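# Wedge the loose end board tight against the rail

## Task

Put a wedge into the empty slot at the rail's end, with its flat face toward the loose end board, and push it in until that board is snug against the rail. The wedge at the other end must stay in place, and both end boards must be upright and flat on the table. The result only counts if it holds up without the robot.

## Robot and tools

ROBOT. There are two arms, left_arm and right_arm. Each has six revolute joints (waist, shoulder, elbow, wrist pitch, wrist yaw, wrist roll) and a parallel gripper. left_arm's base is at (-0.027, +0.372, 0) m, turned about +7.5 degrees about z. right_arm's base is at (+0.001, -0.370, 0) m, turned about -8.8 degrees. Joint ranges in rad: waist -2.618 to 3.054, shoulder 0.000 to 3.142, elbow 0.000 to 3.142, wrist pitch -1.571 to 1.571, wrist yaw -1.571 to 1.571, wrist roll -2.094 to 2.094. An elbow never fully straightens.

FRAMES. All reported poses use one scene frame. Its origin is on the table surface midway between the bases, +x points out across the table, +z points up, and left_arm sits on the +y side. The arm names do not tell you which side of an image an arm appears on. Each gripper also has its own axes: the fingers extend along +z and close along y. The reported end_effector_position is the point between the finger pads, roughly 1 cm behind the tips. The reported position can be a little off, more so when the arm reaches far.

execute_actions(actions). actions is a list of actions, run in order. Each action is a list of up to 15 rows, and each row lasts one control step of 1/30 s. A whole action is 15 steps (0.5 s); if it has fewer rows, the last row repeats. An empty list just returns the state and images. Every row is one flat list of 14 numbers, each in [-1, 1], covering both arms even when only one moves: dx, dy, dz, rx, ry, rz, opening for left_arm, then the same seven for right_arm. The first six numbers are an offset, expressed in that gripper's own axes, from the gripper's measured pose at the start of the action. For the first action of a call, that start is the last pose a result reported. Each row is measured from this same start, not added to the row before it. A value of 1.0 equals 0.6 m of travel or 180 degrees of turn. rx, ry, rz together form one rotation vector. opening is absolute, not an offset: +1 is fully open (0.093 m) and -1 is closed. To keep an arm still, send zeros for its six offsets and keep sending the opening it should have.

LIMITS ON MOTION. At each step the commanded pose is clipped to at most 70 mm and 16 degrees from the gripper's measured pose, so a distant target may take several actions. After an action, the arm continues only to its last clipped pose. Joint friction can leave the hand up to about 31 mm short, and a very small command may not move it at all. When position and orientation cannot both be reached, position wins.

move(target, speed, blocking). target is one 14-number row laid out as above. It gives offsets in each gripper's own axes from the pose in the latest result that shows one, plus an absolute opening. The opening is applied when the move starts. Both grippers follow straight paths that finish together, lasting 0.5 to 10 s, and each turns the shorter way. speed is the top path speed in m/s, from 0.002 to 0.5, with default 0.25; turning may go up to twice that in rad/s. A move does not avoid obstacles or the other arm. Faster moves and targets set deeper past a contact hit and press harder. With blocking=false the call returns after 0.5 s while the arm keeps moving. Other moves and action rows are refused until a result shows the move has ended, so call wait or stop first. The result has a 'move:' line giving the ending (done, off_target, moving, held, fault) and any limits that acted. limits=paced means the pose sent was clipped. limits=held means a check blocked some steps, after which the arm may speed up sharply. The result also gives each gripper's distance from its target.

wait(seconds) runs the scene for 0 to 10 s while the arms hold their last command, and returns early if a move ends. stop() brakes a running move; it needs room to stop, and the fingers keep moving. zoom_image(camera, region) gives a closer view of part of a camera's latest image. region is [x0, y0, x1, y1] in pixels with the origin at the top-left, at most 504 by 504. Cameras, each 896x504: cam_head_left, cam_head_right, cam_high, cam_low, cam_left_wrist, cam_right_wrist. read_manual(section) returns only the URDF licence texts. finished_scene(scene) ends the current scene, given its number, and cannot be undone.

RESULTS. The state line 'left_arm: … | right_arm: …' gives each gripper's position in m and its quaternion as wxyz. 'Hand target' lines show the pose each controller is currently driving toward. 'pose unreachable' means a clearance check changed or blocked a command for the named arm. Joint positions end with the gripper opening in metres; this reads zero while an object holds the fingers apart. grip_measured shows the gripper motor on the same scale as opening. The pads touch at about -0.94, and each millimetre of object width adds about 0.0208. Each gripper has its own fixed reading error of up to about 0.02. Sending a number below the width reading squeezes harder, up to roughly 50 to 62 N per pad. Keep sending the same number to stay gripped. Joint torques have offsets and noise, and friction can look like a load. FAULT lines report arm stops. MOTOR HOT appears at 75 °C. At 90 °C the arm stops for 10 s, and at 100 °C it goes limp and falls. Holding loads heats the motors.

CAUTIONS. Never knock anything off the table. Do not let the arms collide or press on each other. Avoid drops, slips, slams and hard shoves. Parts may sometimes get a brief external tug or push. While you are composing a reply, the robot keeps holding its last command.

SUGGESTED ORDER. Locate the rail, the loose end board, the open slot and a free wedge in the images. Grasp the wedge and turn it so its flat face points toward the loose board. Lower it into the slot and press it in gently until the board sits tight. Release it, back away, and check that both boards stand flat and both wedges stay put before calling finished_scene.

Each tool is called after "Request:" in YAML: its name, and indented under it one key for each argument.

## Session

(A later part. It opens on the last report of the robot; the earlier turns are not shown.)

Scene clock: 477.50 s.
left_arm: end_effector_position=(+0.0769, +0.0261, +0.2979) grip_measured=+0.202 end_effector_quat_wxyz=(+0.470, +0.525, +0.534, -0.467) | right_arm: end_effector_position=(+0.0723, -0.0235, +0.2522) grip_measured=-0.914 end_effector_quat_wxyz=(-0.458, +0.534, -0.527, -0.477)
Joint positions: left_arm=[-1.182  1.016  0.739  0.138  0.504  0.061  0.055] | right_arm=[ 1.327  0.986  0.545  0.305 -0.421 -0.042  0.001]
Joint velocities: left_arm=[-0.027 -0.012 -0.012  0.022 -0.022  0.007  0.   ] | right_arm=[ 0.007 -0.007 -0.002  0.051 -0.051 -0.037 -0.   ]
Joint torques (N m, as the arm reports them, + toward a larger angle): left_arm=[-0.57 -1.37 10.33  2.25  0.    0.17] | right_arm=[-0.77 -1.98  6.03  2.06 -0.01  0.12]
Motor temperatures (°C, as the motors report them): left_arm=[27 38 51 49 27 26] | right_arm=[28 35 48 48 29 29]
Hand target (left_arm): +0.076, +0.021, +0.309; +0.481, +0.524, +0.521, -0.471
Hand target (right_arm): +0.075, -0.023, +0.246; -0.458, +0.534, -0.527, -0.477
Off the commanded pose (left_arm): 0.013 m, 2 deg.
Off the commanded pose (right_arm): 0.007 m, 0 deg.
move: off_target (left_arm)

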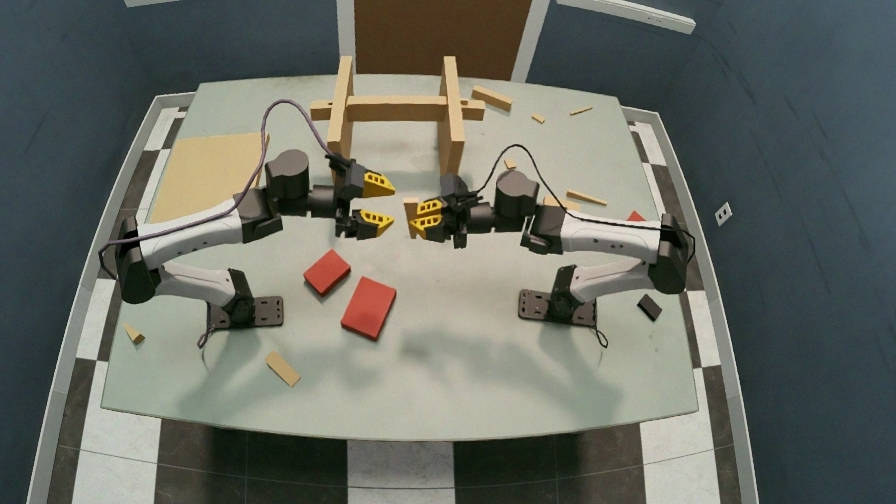

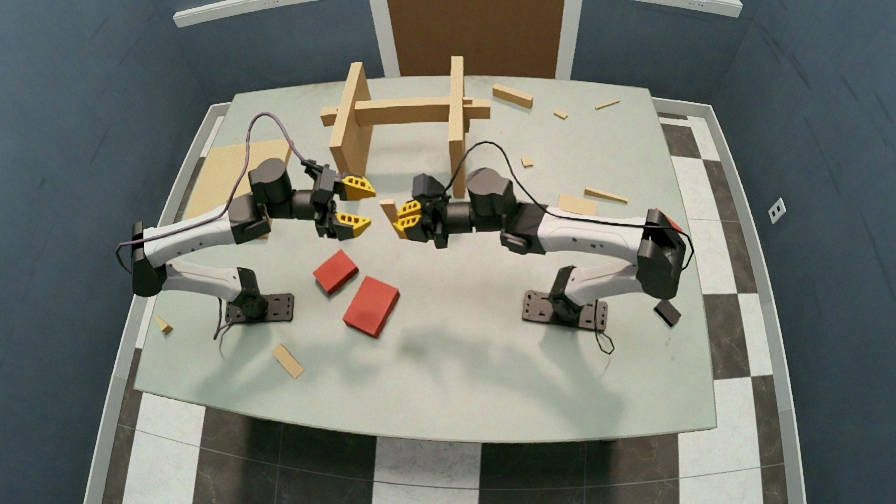

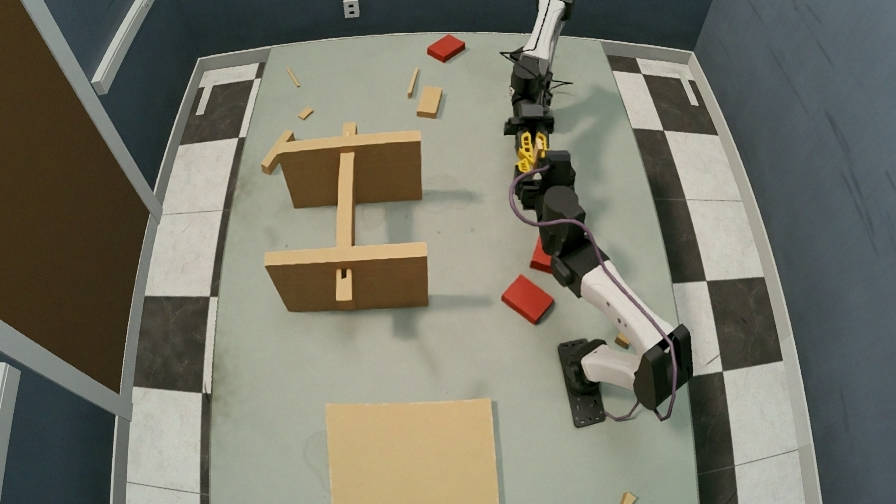

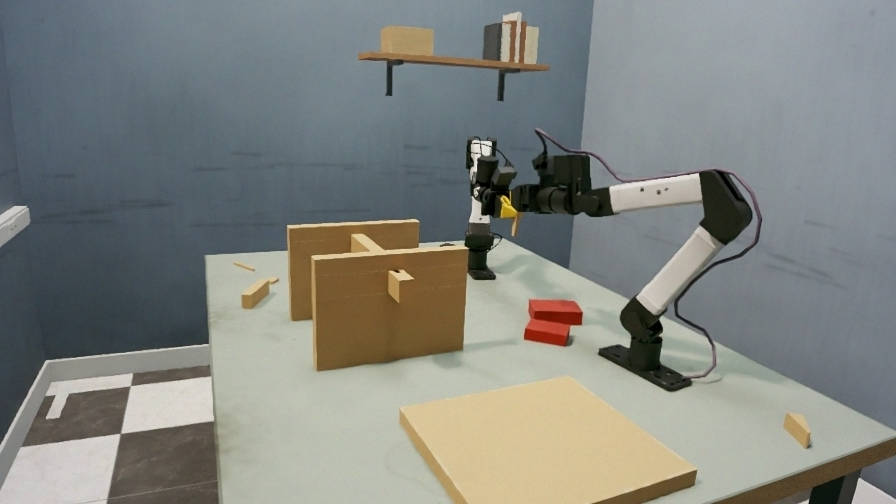

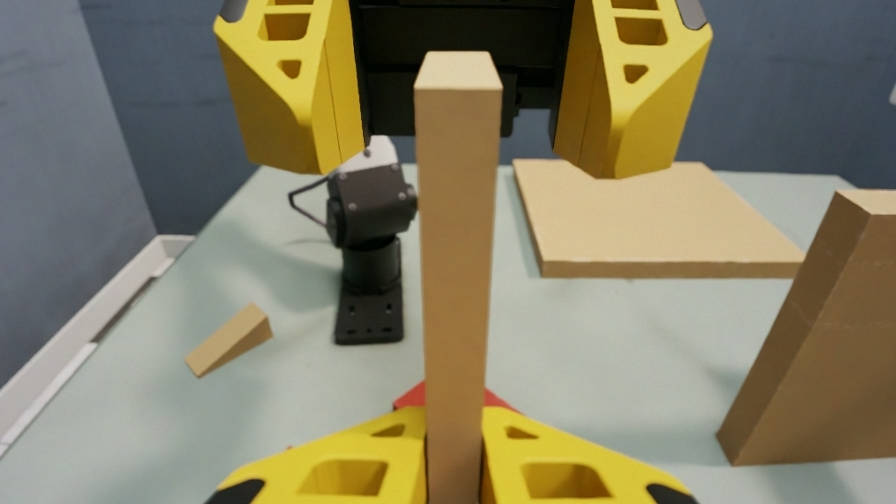

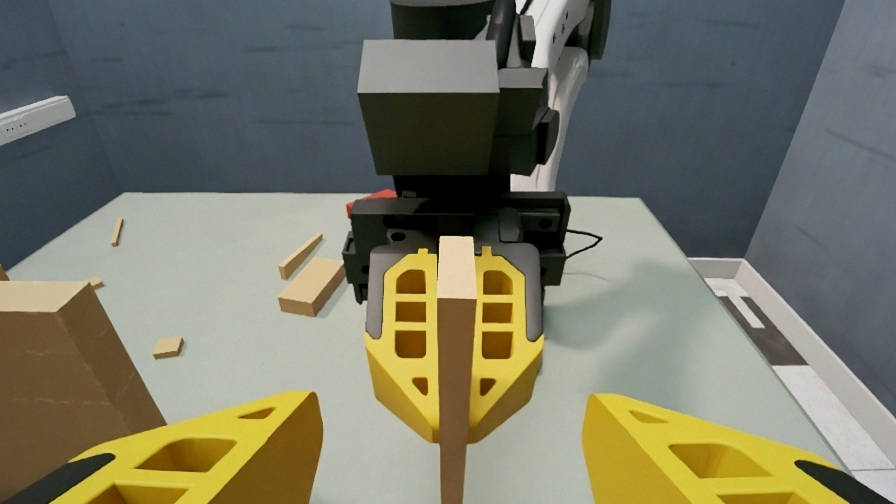

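Request:
move:
  target: [-0.031, 0, 0.001, 0, -0.011, 0, 0.2, 0.0101, -0.0047, 0.002, 0, 0, 0.28, -0.93]
  speed: 0.3

Request:
zoom_image:
  camera: "cam_head_left"
  region: [350, 150, 480, 280]

Request:
zoom_image:
  camera: "cam_head_right"
  region: [330, 150, 460, 280]

Scene clock: 599.57 s.
left_arm: end_effector_position=(+0.0774, +0.0256, +0.3058) grip_measured=+0.202 end_effector_quat_wxyz=(+0.474, +0.520, +0.532, -0.471) | right_arm: end_effector_position=(+0.0723, -0.0235, +0.2522) grip_measured=-0.914 end_effector_quat_wxyz=(+0.214, -0.262, +0.703, +0.626)
Joint positions: left_arm=[-1.182  1.016  0.756  0.137  0.502  0.051  0.055] | right_arm=[ 1.327  0.986  0.545  0.305 -0.421  0.828  0.001]
Joint velocities: left_arm=[-0.017  0.017  0.012 -0.066 -0.066 -0.022 -0.001] | right_arm=[-0.007  0.002  0.007 -0.066 -0.081  0.066  0.001]
Joint torques (N m, as the arm reports them, + toward a larger angle): left_arm=[ 0.   -2.02 10.28  2.08  0.02  0.  ] | right_arm=[-0.78 -2.02  6.05  2.07  0.    0.16]
Motor temperatures (°C, as the motors report them): left_arm=[27 37 59 53 27 26] | right_arm=[28 32 48 55 29 29]
Hand target (left_arm): +0.077, +0.024, +0.316; +0.479, +0.517, +0.526, -0.476
Hand target (right_arm): +0.075, -0.023, +0.246; +0.211, -0.258, +0.704, +0.627
Off the commanded pose (left_arm): 0.011 m, 1 deg.
Off the commanded pose (right_arm): 0.007 m, 1 deg.
move: off_target (left_arm)

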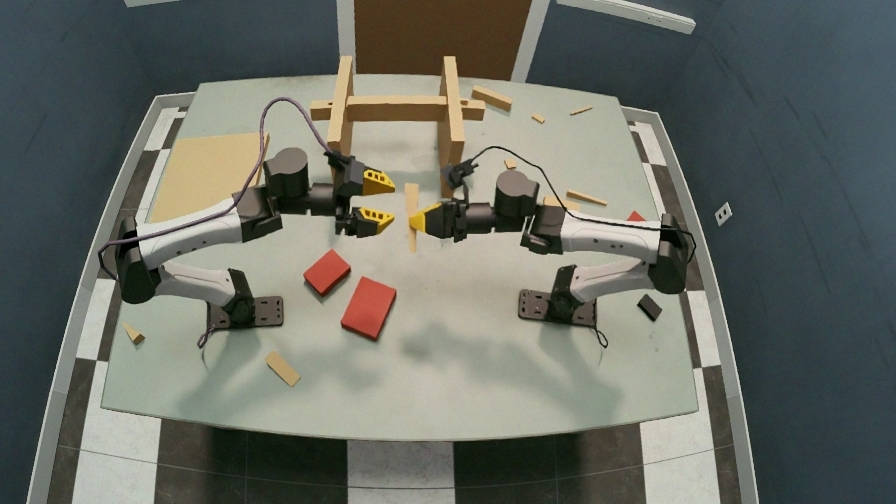

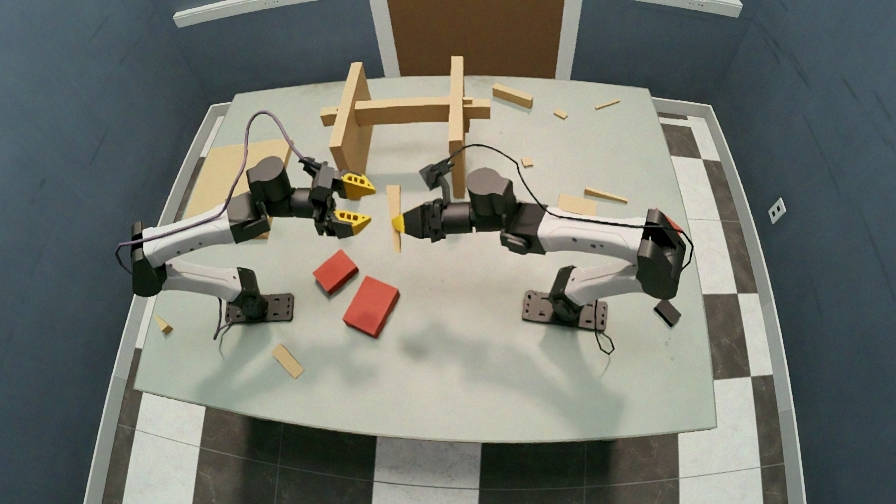

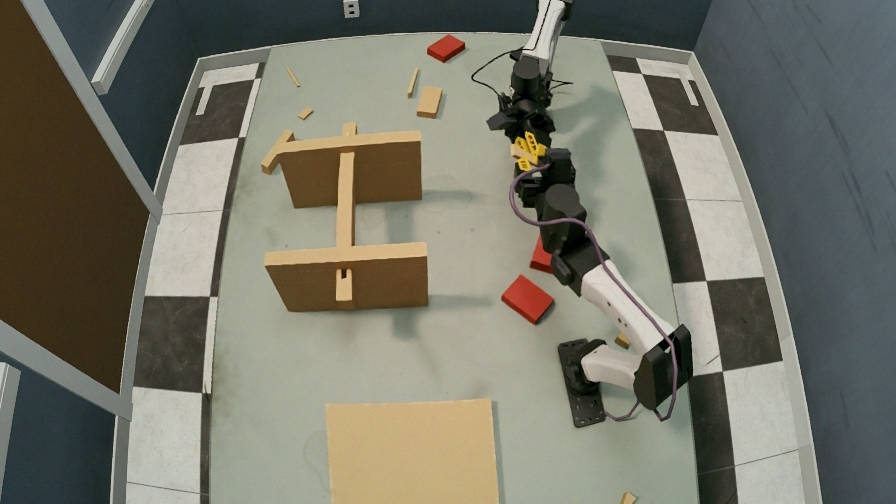

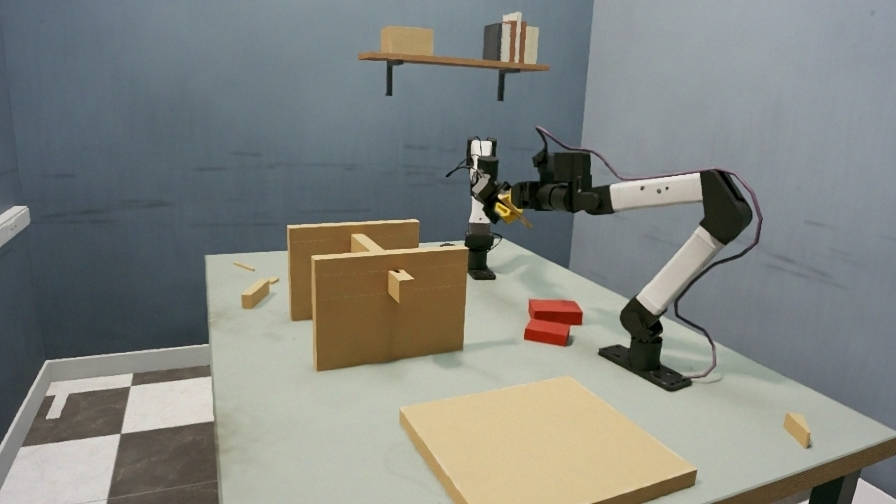

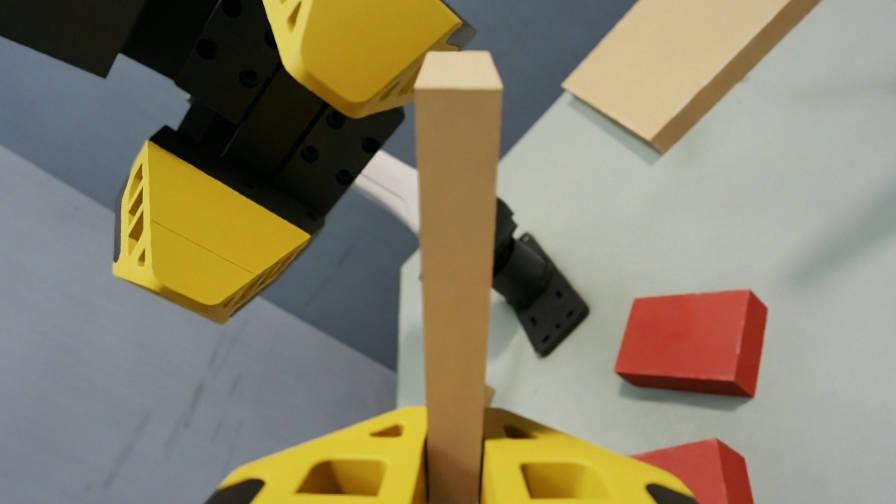

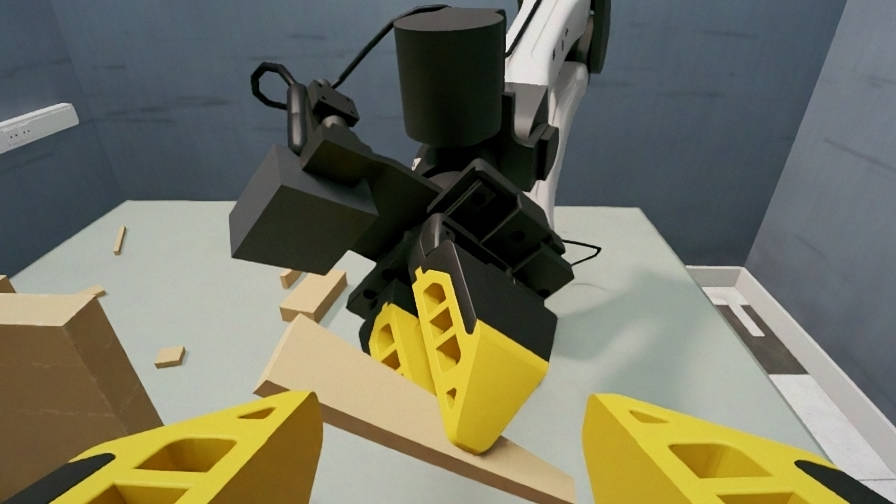

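Region (350, 150, 480, 280) of cam_head_left's 896x504 image, scaled by 3.877, with more detail than that image has.

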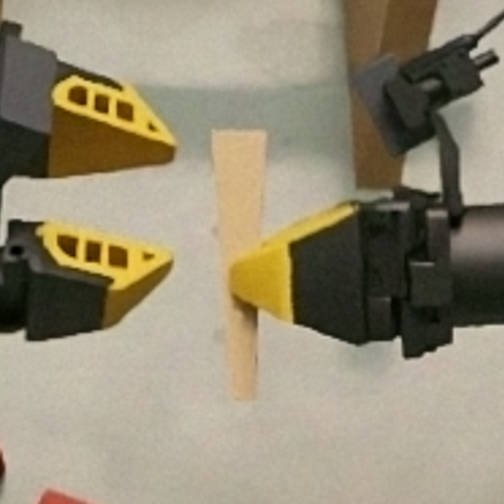

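Region (330, 150, 460, 280) of cam_head_right's 896x504 image, scaled by 3.877, with more detail than that image has.

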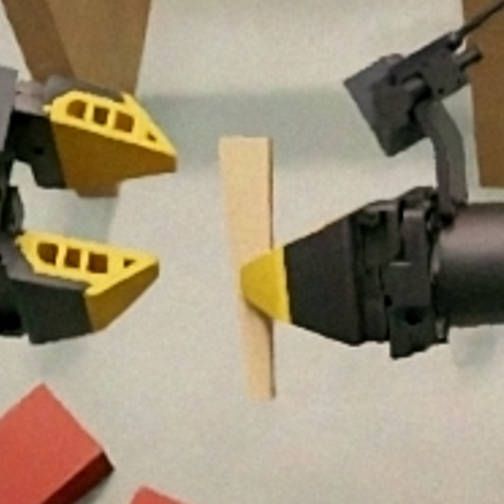

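Request:
zoom_image:
  camera: "cam_head_left"
  region: [391, 174, 431, 214]

Request:
zoom_image:
  camera: "cam_head_right"
  region: [373, 176, 413, 216]

Request:
zoom_image:
  camera: "cam_head_left"
  region: [391, 224, 431, 264]

Region (391, 174, 431, 214) of cam_head_left's 896x504 image, scaled by 12.600, with more detail than that image has.

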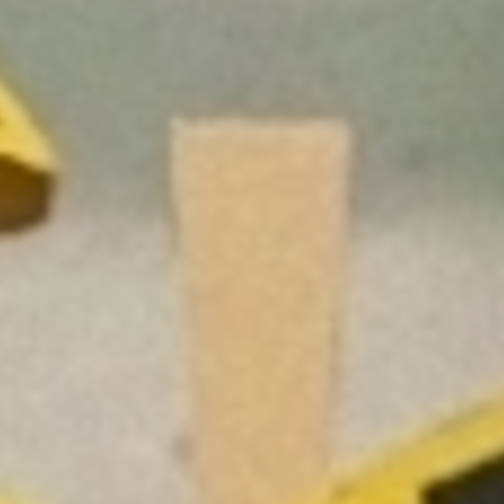

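Region (373, 176, 413, 216) of cam_head_right's 896x504 image, scaled by 12.600, with more detail than that image has.

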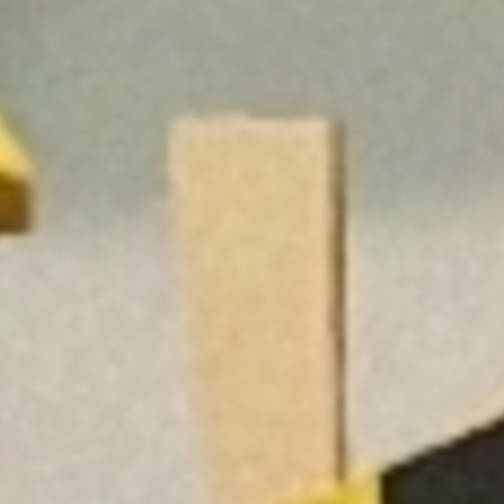

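Region (391, 224, 431, 264) of cam_head_left's 896x504 image, scaled by 12.600, with more detail than that image has.

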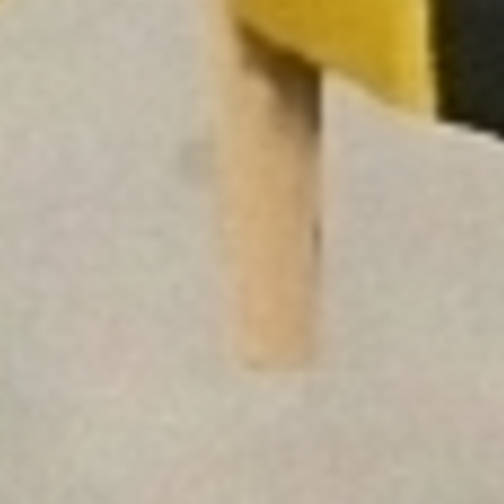

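Request:
move:
  target: [-0.0175, 0, 0.002, 0, -0.006, 0, 0.2, 0.003, -0.0108, 0.002, 0, 0, -0.2801, -0.93]
  speed: 0.3

Request:
move:
  target: [-0.0243, -0.0017, 0.0621, 0, -0.008, 0, 0.0, 0.0101, -0.0047, 0.002, 0, 0, 0, -0.93]
  speed: 0.06

Scene clock: 639.13 s.
left_arm: end_effector_position=(+0.0774, +0.0256, +0.3058) grip_measured=+0.202 end_effector_quat_wxyz=(+0.473, +0.519, +0.533, -0.472) | right_arm: end_effector_position=(+0.0723, -0.0235, +0.2522) grip_measured=-0.914 end_effector_quat_wxyz=(-0.459, +0.535, -0.526, -0.476)
Joint positions: left_arm=[-1.182  1.016  0.756  0.137  0.502  0.048  0.055] | right_arm=[ 1.327  0.986  0.545  0.305 -0.421 -0.046  0.001]
Joint velocities: left_arm=[-0.007  0.027  0.007 -0.007 -0.022 -0.11   0.   ] | right_arm=[ 0.007  0.002 -0.007  0.022  0.037 -0.007  0.001]
Joint torques (N m, as the arm reports them, + toward a larger angle): left_arm=[ 0.02 -2.15 10.31  2.02  0.    0.02] | right_arm=[-0.77 -1.98  6.01  2.06  0.    0.06]
Motor temperatures (°C, as the motors report them): left_arm=[27 37 60 53 27 26] | right_arm=[28 32 48 56 29 29]
Hand target (left_arm): +0.077, +0.024, +0.316; +0.479, +0.516, +0.528, -0.476
Hand target (right_arm): +0.075, -0.023, +0.246; -0.460, +0.536, -0.524, -0.475
Off the commanded pose (left_arm): 0.011 m, 1 deg.
Off the commanded pose (right_arm): 0.007 m, 0 deg.
move: off_target (left_arm)

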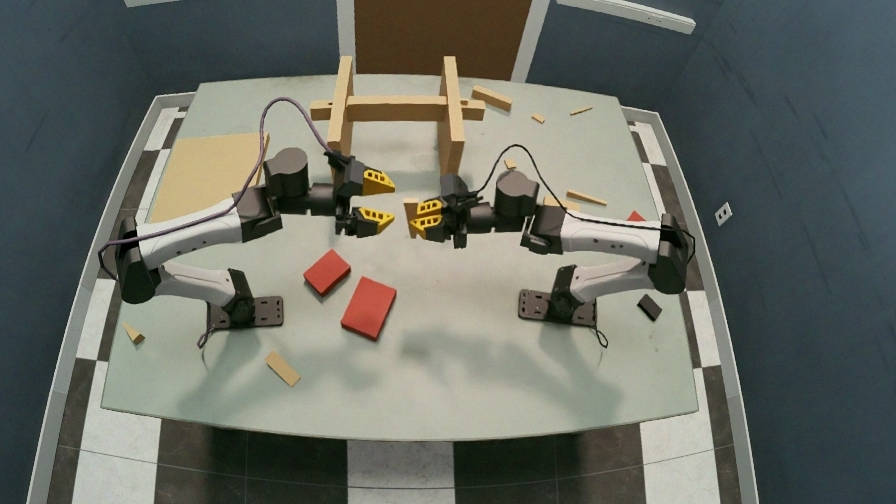

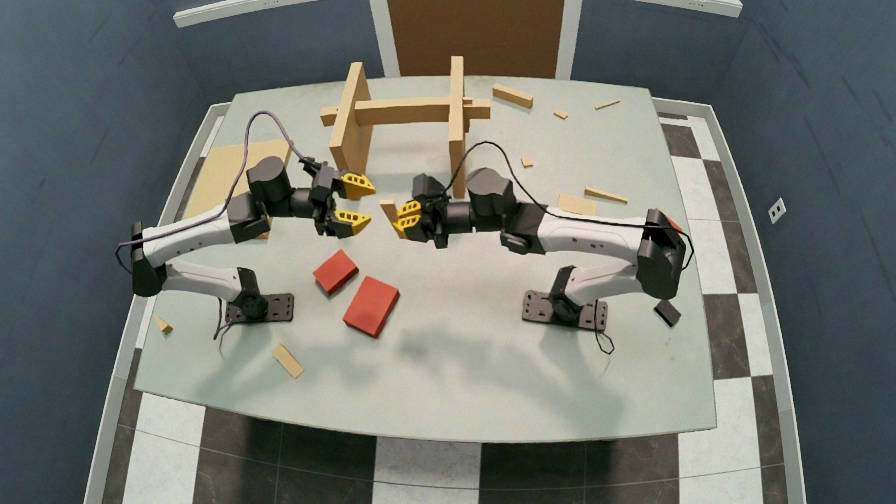

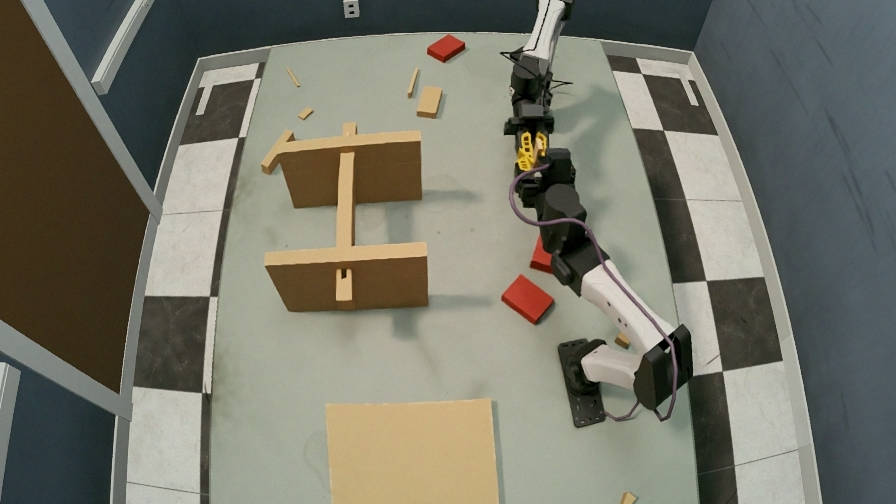

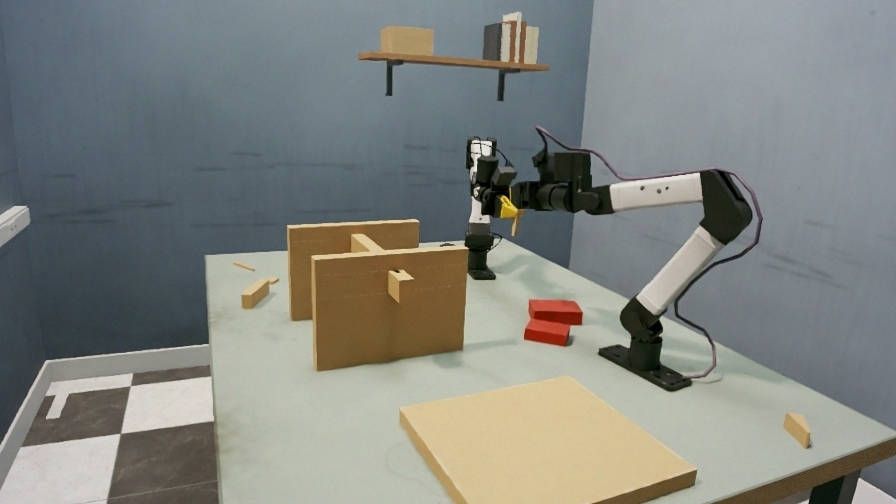

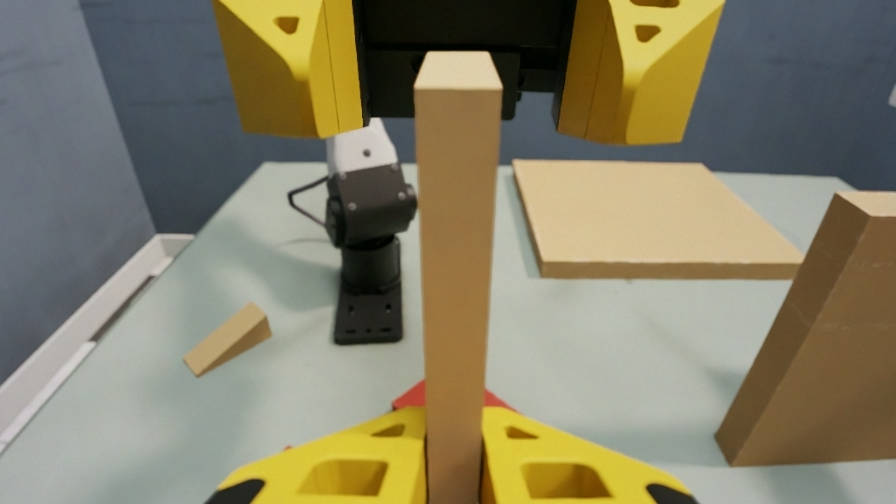

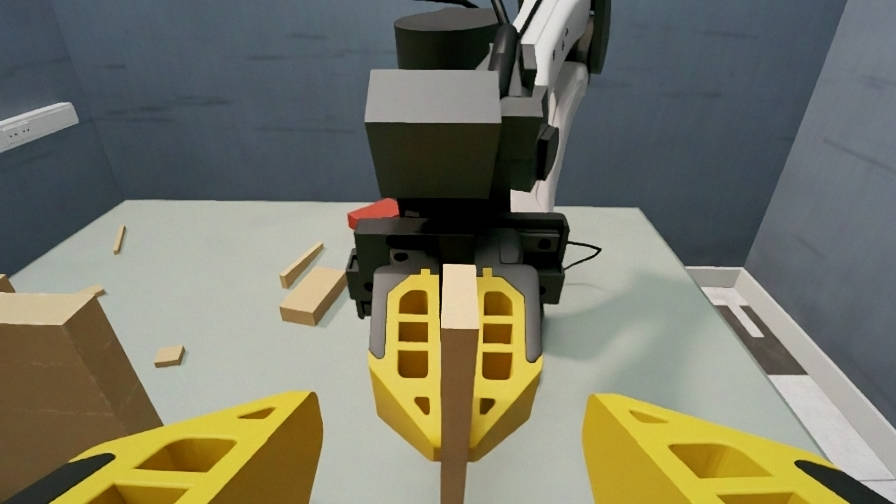

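Scene clock: 640.13 s.
left_arm: end_effector_position=(+0.0787, -0.0069, +0.3047) grip_measured=+0.002 end_effector_quat_wxyz=(+0.471, +0.519, +0.537, -0.470) | right_arm: end_effector_position=(+0.0723, -0.0235, +0.2522) grip_measured=-0.914 end_effector_quat_wxyz=(-0.459, +0.535, -0.526, -0.476)
Joint positions: left_arm=[-1.248  1.145  0.823  0.195  0.434  0.037  0.045] | right_arm=[ 1.327  0.986  0.545  0.305 -0.421 -0.046  0.001]
Joint velocities: left_arm=[-0.007 -0.002 -0.012  0.022 -0.007 -0.007  0.001] | right_arm=[ 0.027 -0.007 -0.002 -0.051 -0.007 -0.007 -0.   ]
Joint torques (N m, as the arm reports them, + toward a larger angle): left_arm=[-0.65 -2.54 10.5   2.3  -0.03 -0.02] | right_arm=[-0.79 -1.97  6.03  2.05  0.    0.12]
Motor temperatures (°C, as the motors report them): left_arm=[27 37 60 53 27 26] | right_arm=[28 32 48 56 29 29]
Hand target (left_arm): +0.077, -0.012, +0.317; +0.480, +0.514, +0.527, -0.477
Hand target (right_arm): +0.075, -0.023, +0.246; -0.459, +0.535, -0.526, -0.476
Off the commanded pose (left_arm): 0.013 m, 2 deg.
Off the commanded pose (right_arm): 0.007 m, 0 deg.
move: off_target (left_arm)

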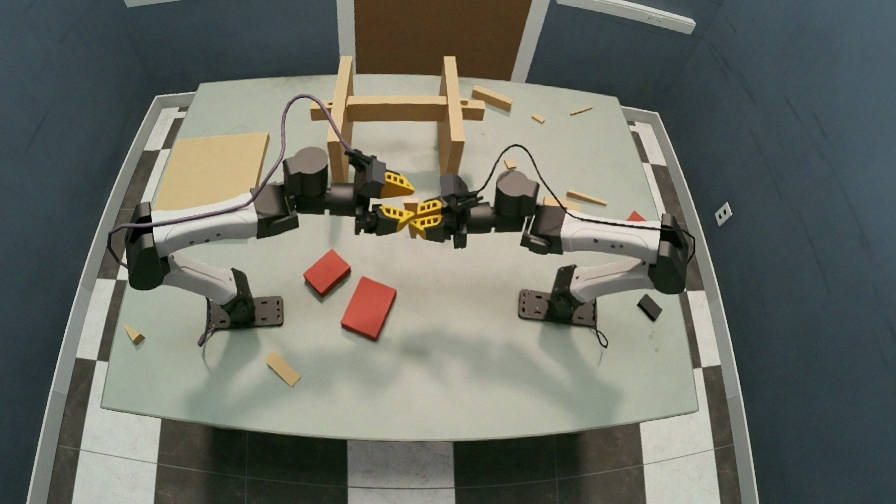

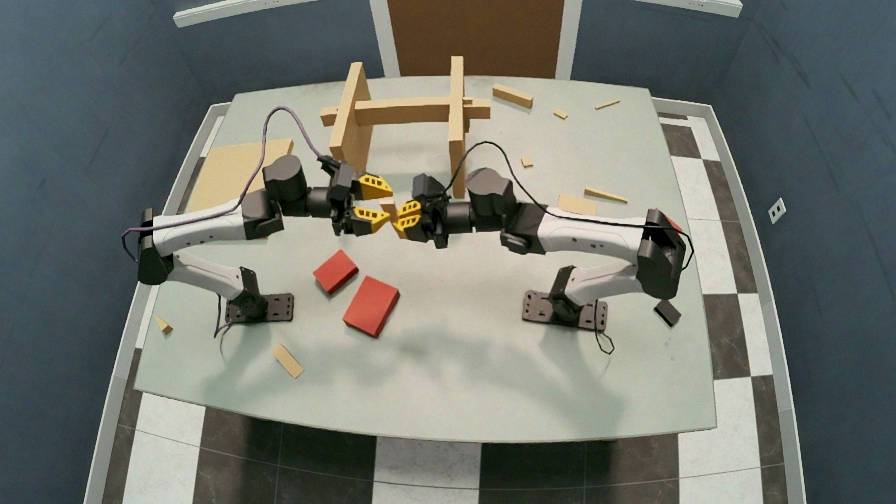

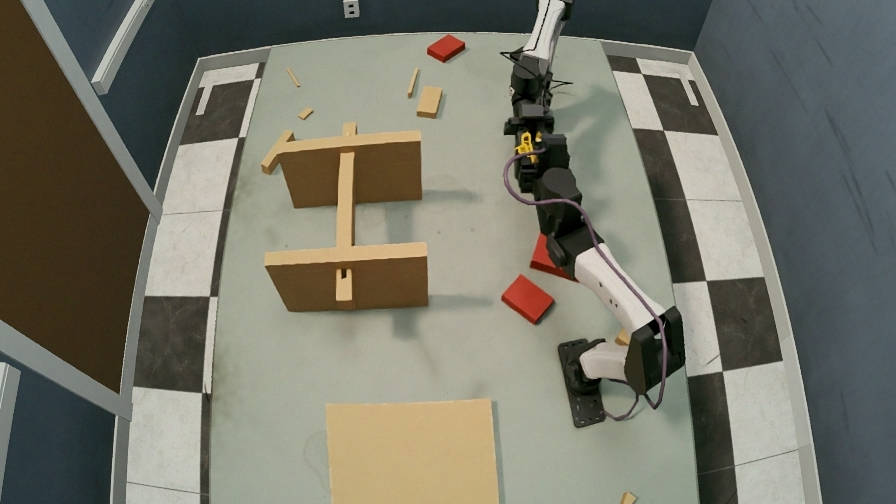

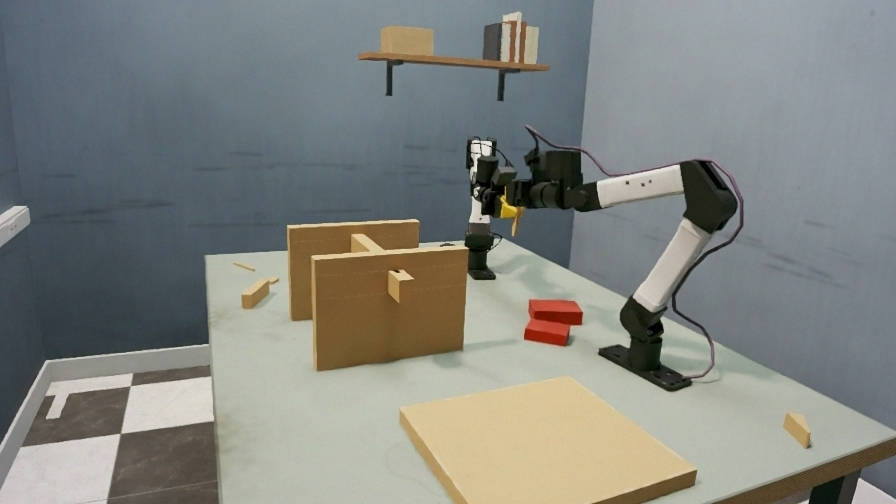

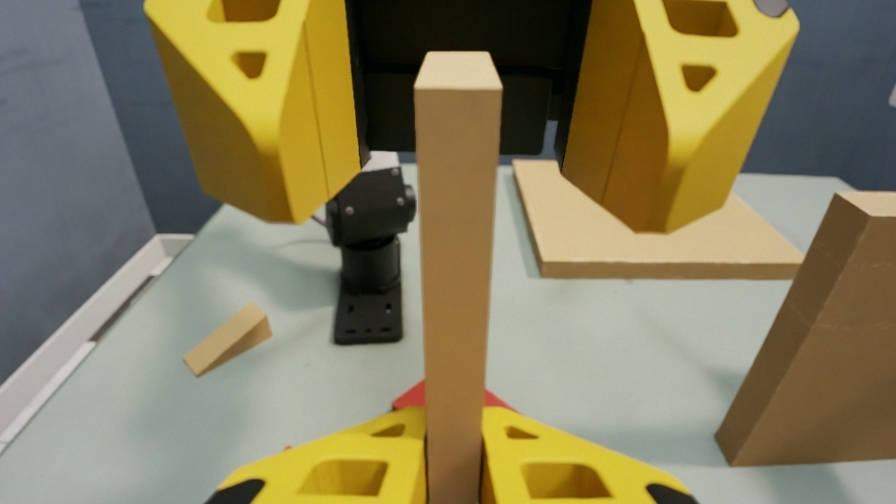

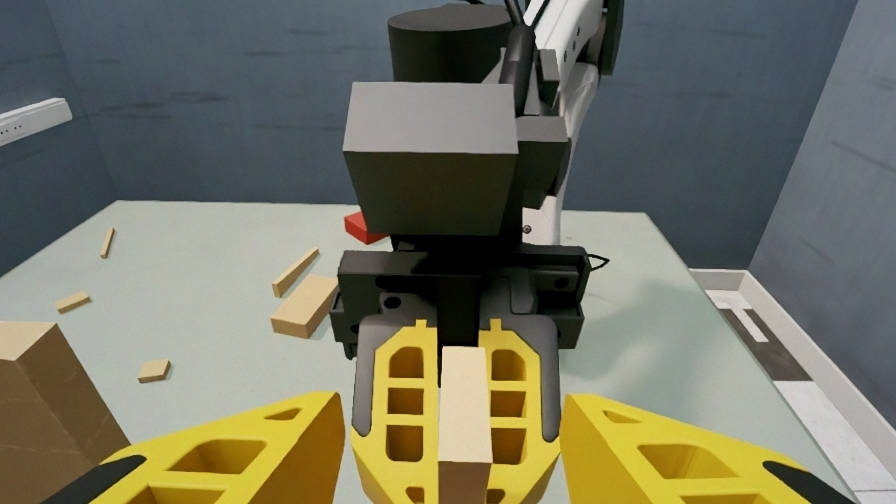

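Request:
move:
  target: [-0.0218, -0.0068, 0.011, 0, -0.010, 0.0125, -0.45, 0.0101, -0.0047, 0.002, 0, 0, 0, -0.93]
  speed: 0.03

Scene clock: 658.97 s.
left_arm: end_effector_position=(+0.0764, -0.0084, +0.3051) grip_measured=-0.448 end_effector_quat_wxyz=(+0.476, +0.522, +0.533, -0.465) | right_arm: end_effector_position=(+0.0723, -0.0235, +0.2522) grip_measured=-0.914 end_effector_quat_wxyz=(-0.459, +0.535, -0.526, -0.476)
Joint positions: left_arm=[-1.262  1.145  0.823  0.197  0.415  0.051  0.024] | right_arm=[ 1.327  0.986  0.545  0.305 -0.421 -0.046  0.001]
Joint velocities: left_arm=[ 0.002 -0.002 -0.007 -0.037 -0.007  0.007  0.   ] | right_arm=[-0.002  0.017 -0.012 -0.007 -0.037 -0.037 -0.   ]
Joint torques (N m, as the arm reports them, + toward a larger angle): left_arm=[-0.73 -2.21 10.67  2.27 -0.04  0.24] | right_arm=[-0.8  -1.99  6.03  2.06  0.    0.12]
Motor temperatures (°C, as the motors report them): left_arm=[27 37 61 54 27 26] | right_arm=[28 32 48 57 29 29]
Hand target (left_arm): +0.075, -0.014, +0.317; +0.488, +0.522, +0.519, -0.469
Hand target (right_arm): +0.075, -0.023, +0.246; -0.459, +0.535, -0.526, -0.476
Off the commanded pose (left_arm): 0.014 m, 2 deg.
Off the commanded pose (right_arm): 0.007 m, 0 deg.
move: off_target (left_arm)

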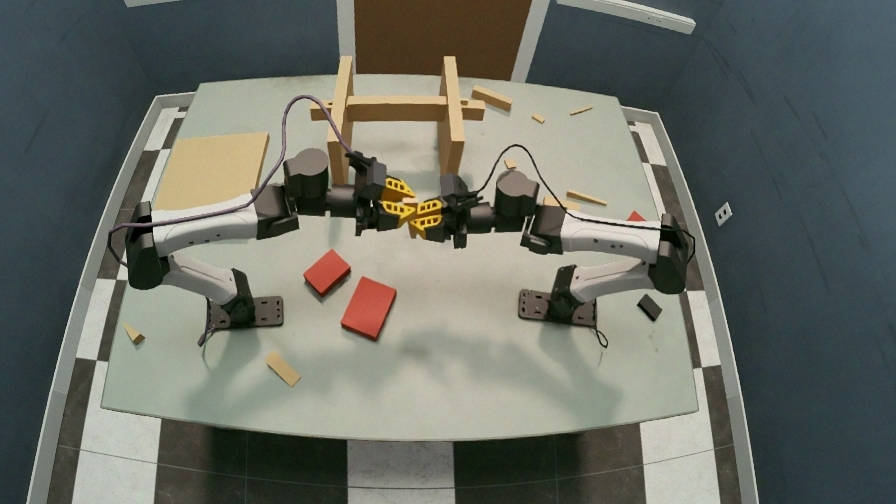

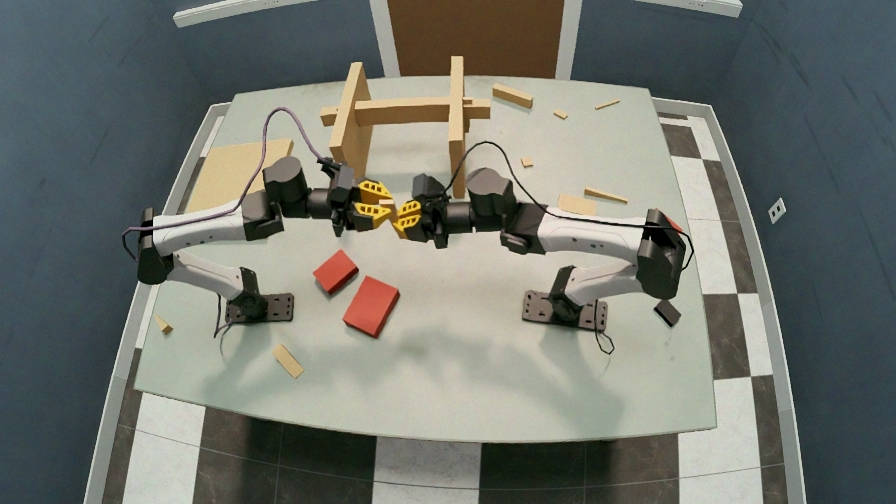

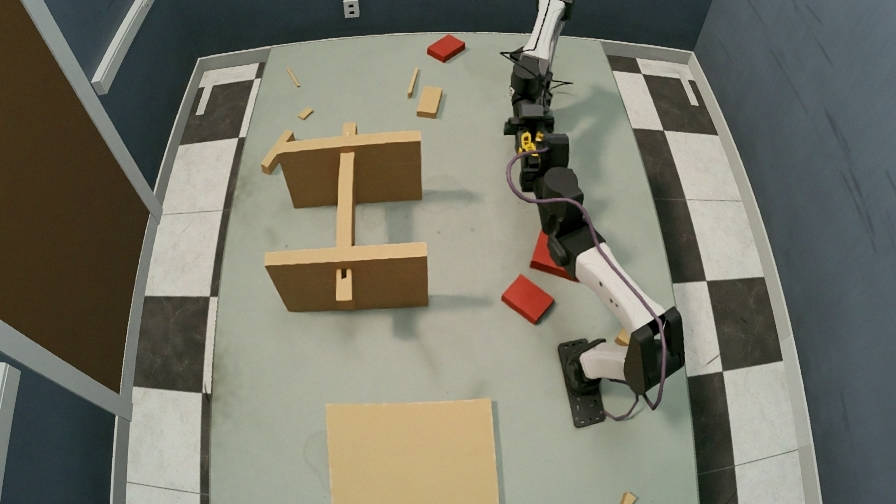

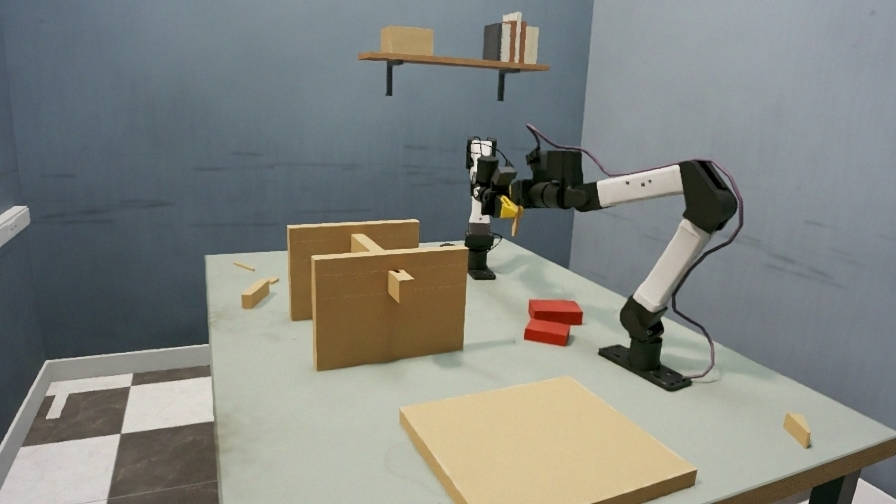

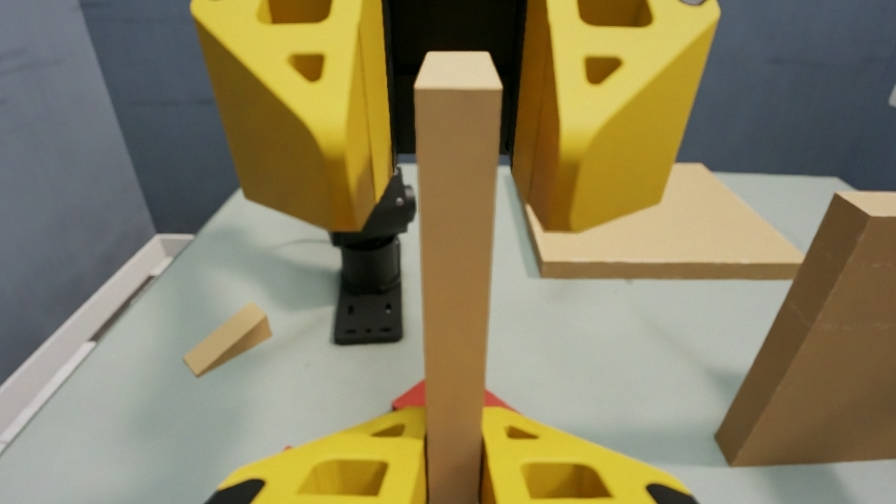

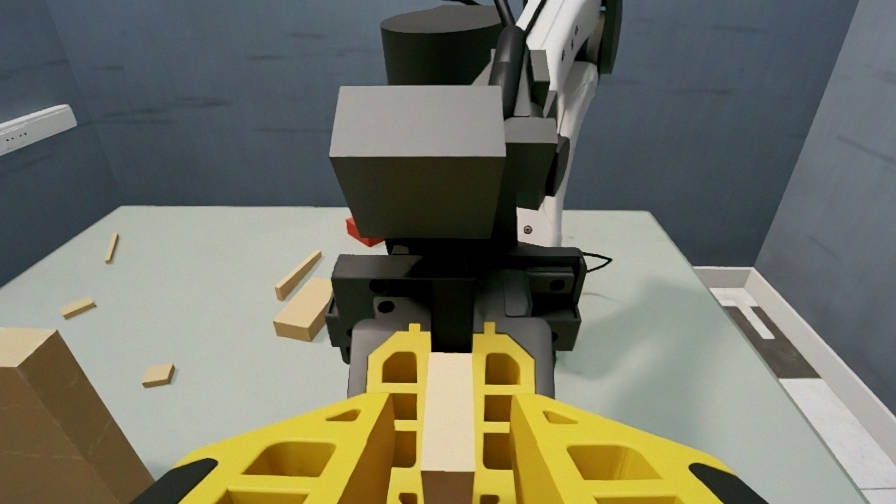

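Request:
zoom_image:
  camera: "cam_head_left"
  region: [370, 170, 450, 245]

Region (370, 170, 450, 245) of cam_head_left's 896x504 image, scaled by 6.300, with more detail than that image has; it fills the top 472 rows of this view, and the rest is white.

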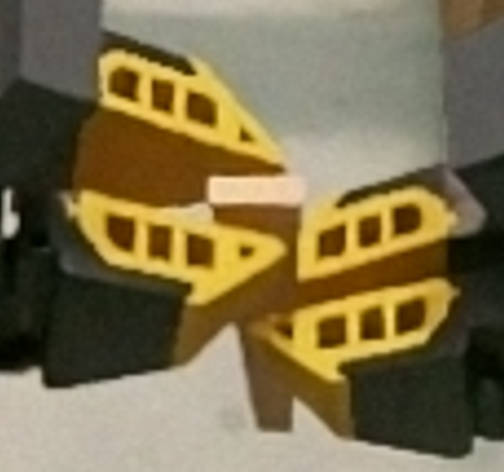

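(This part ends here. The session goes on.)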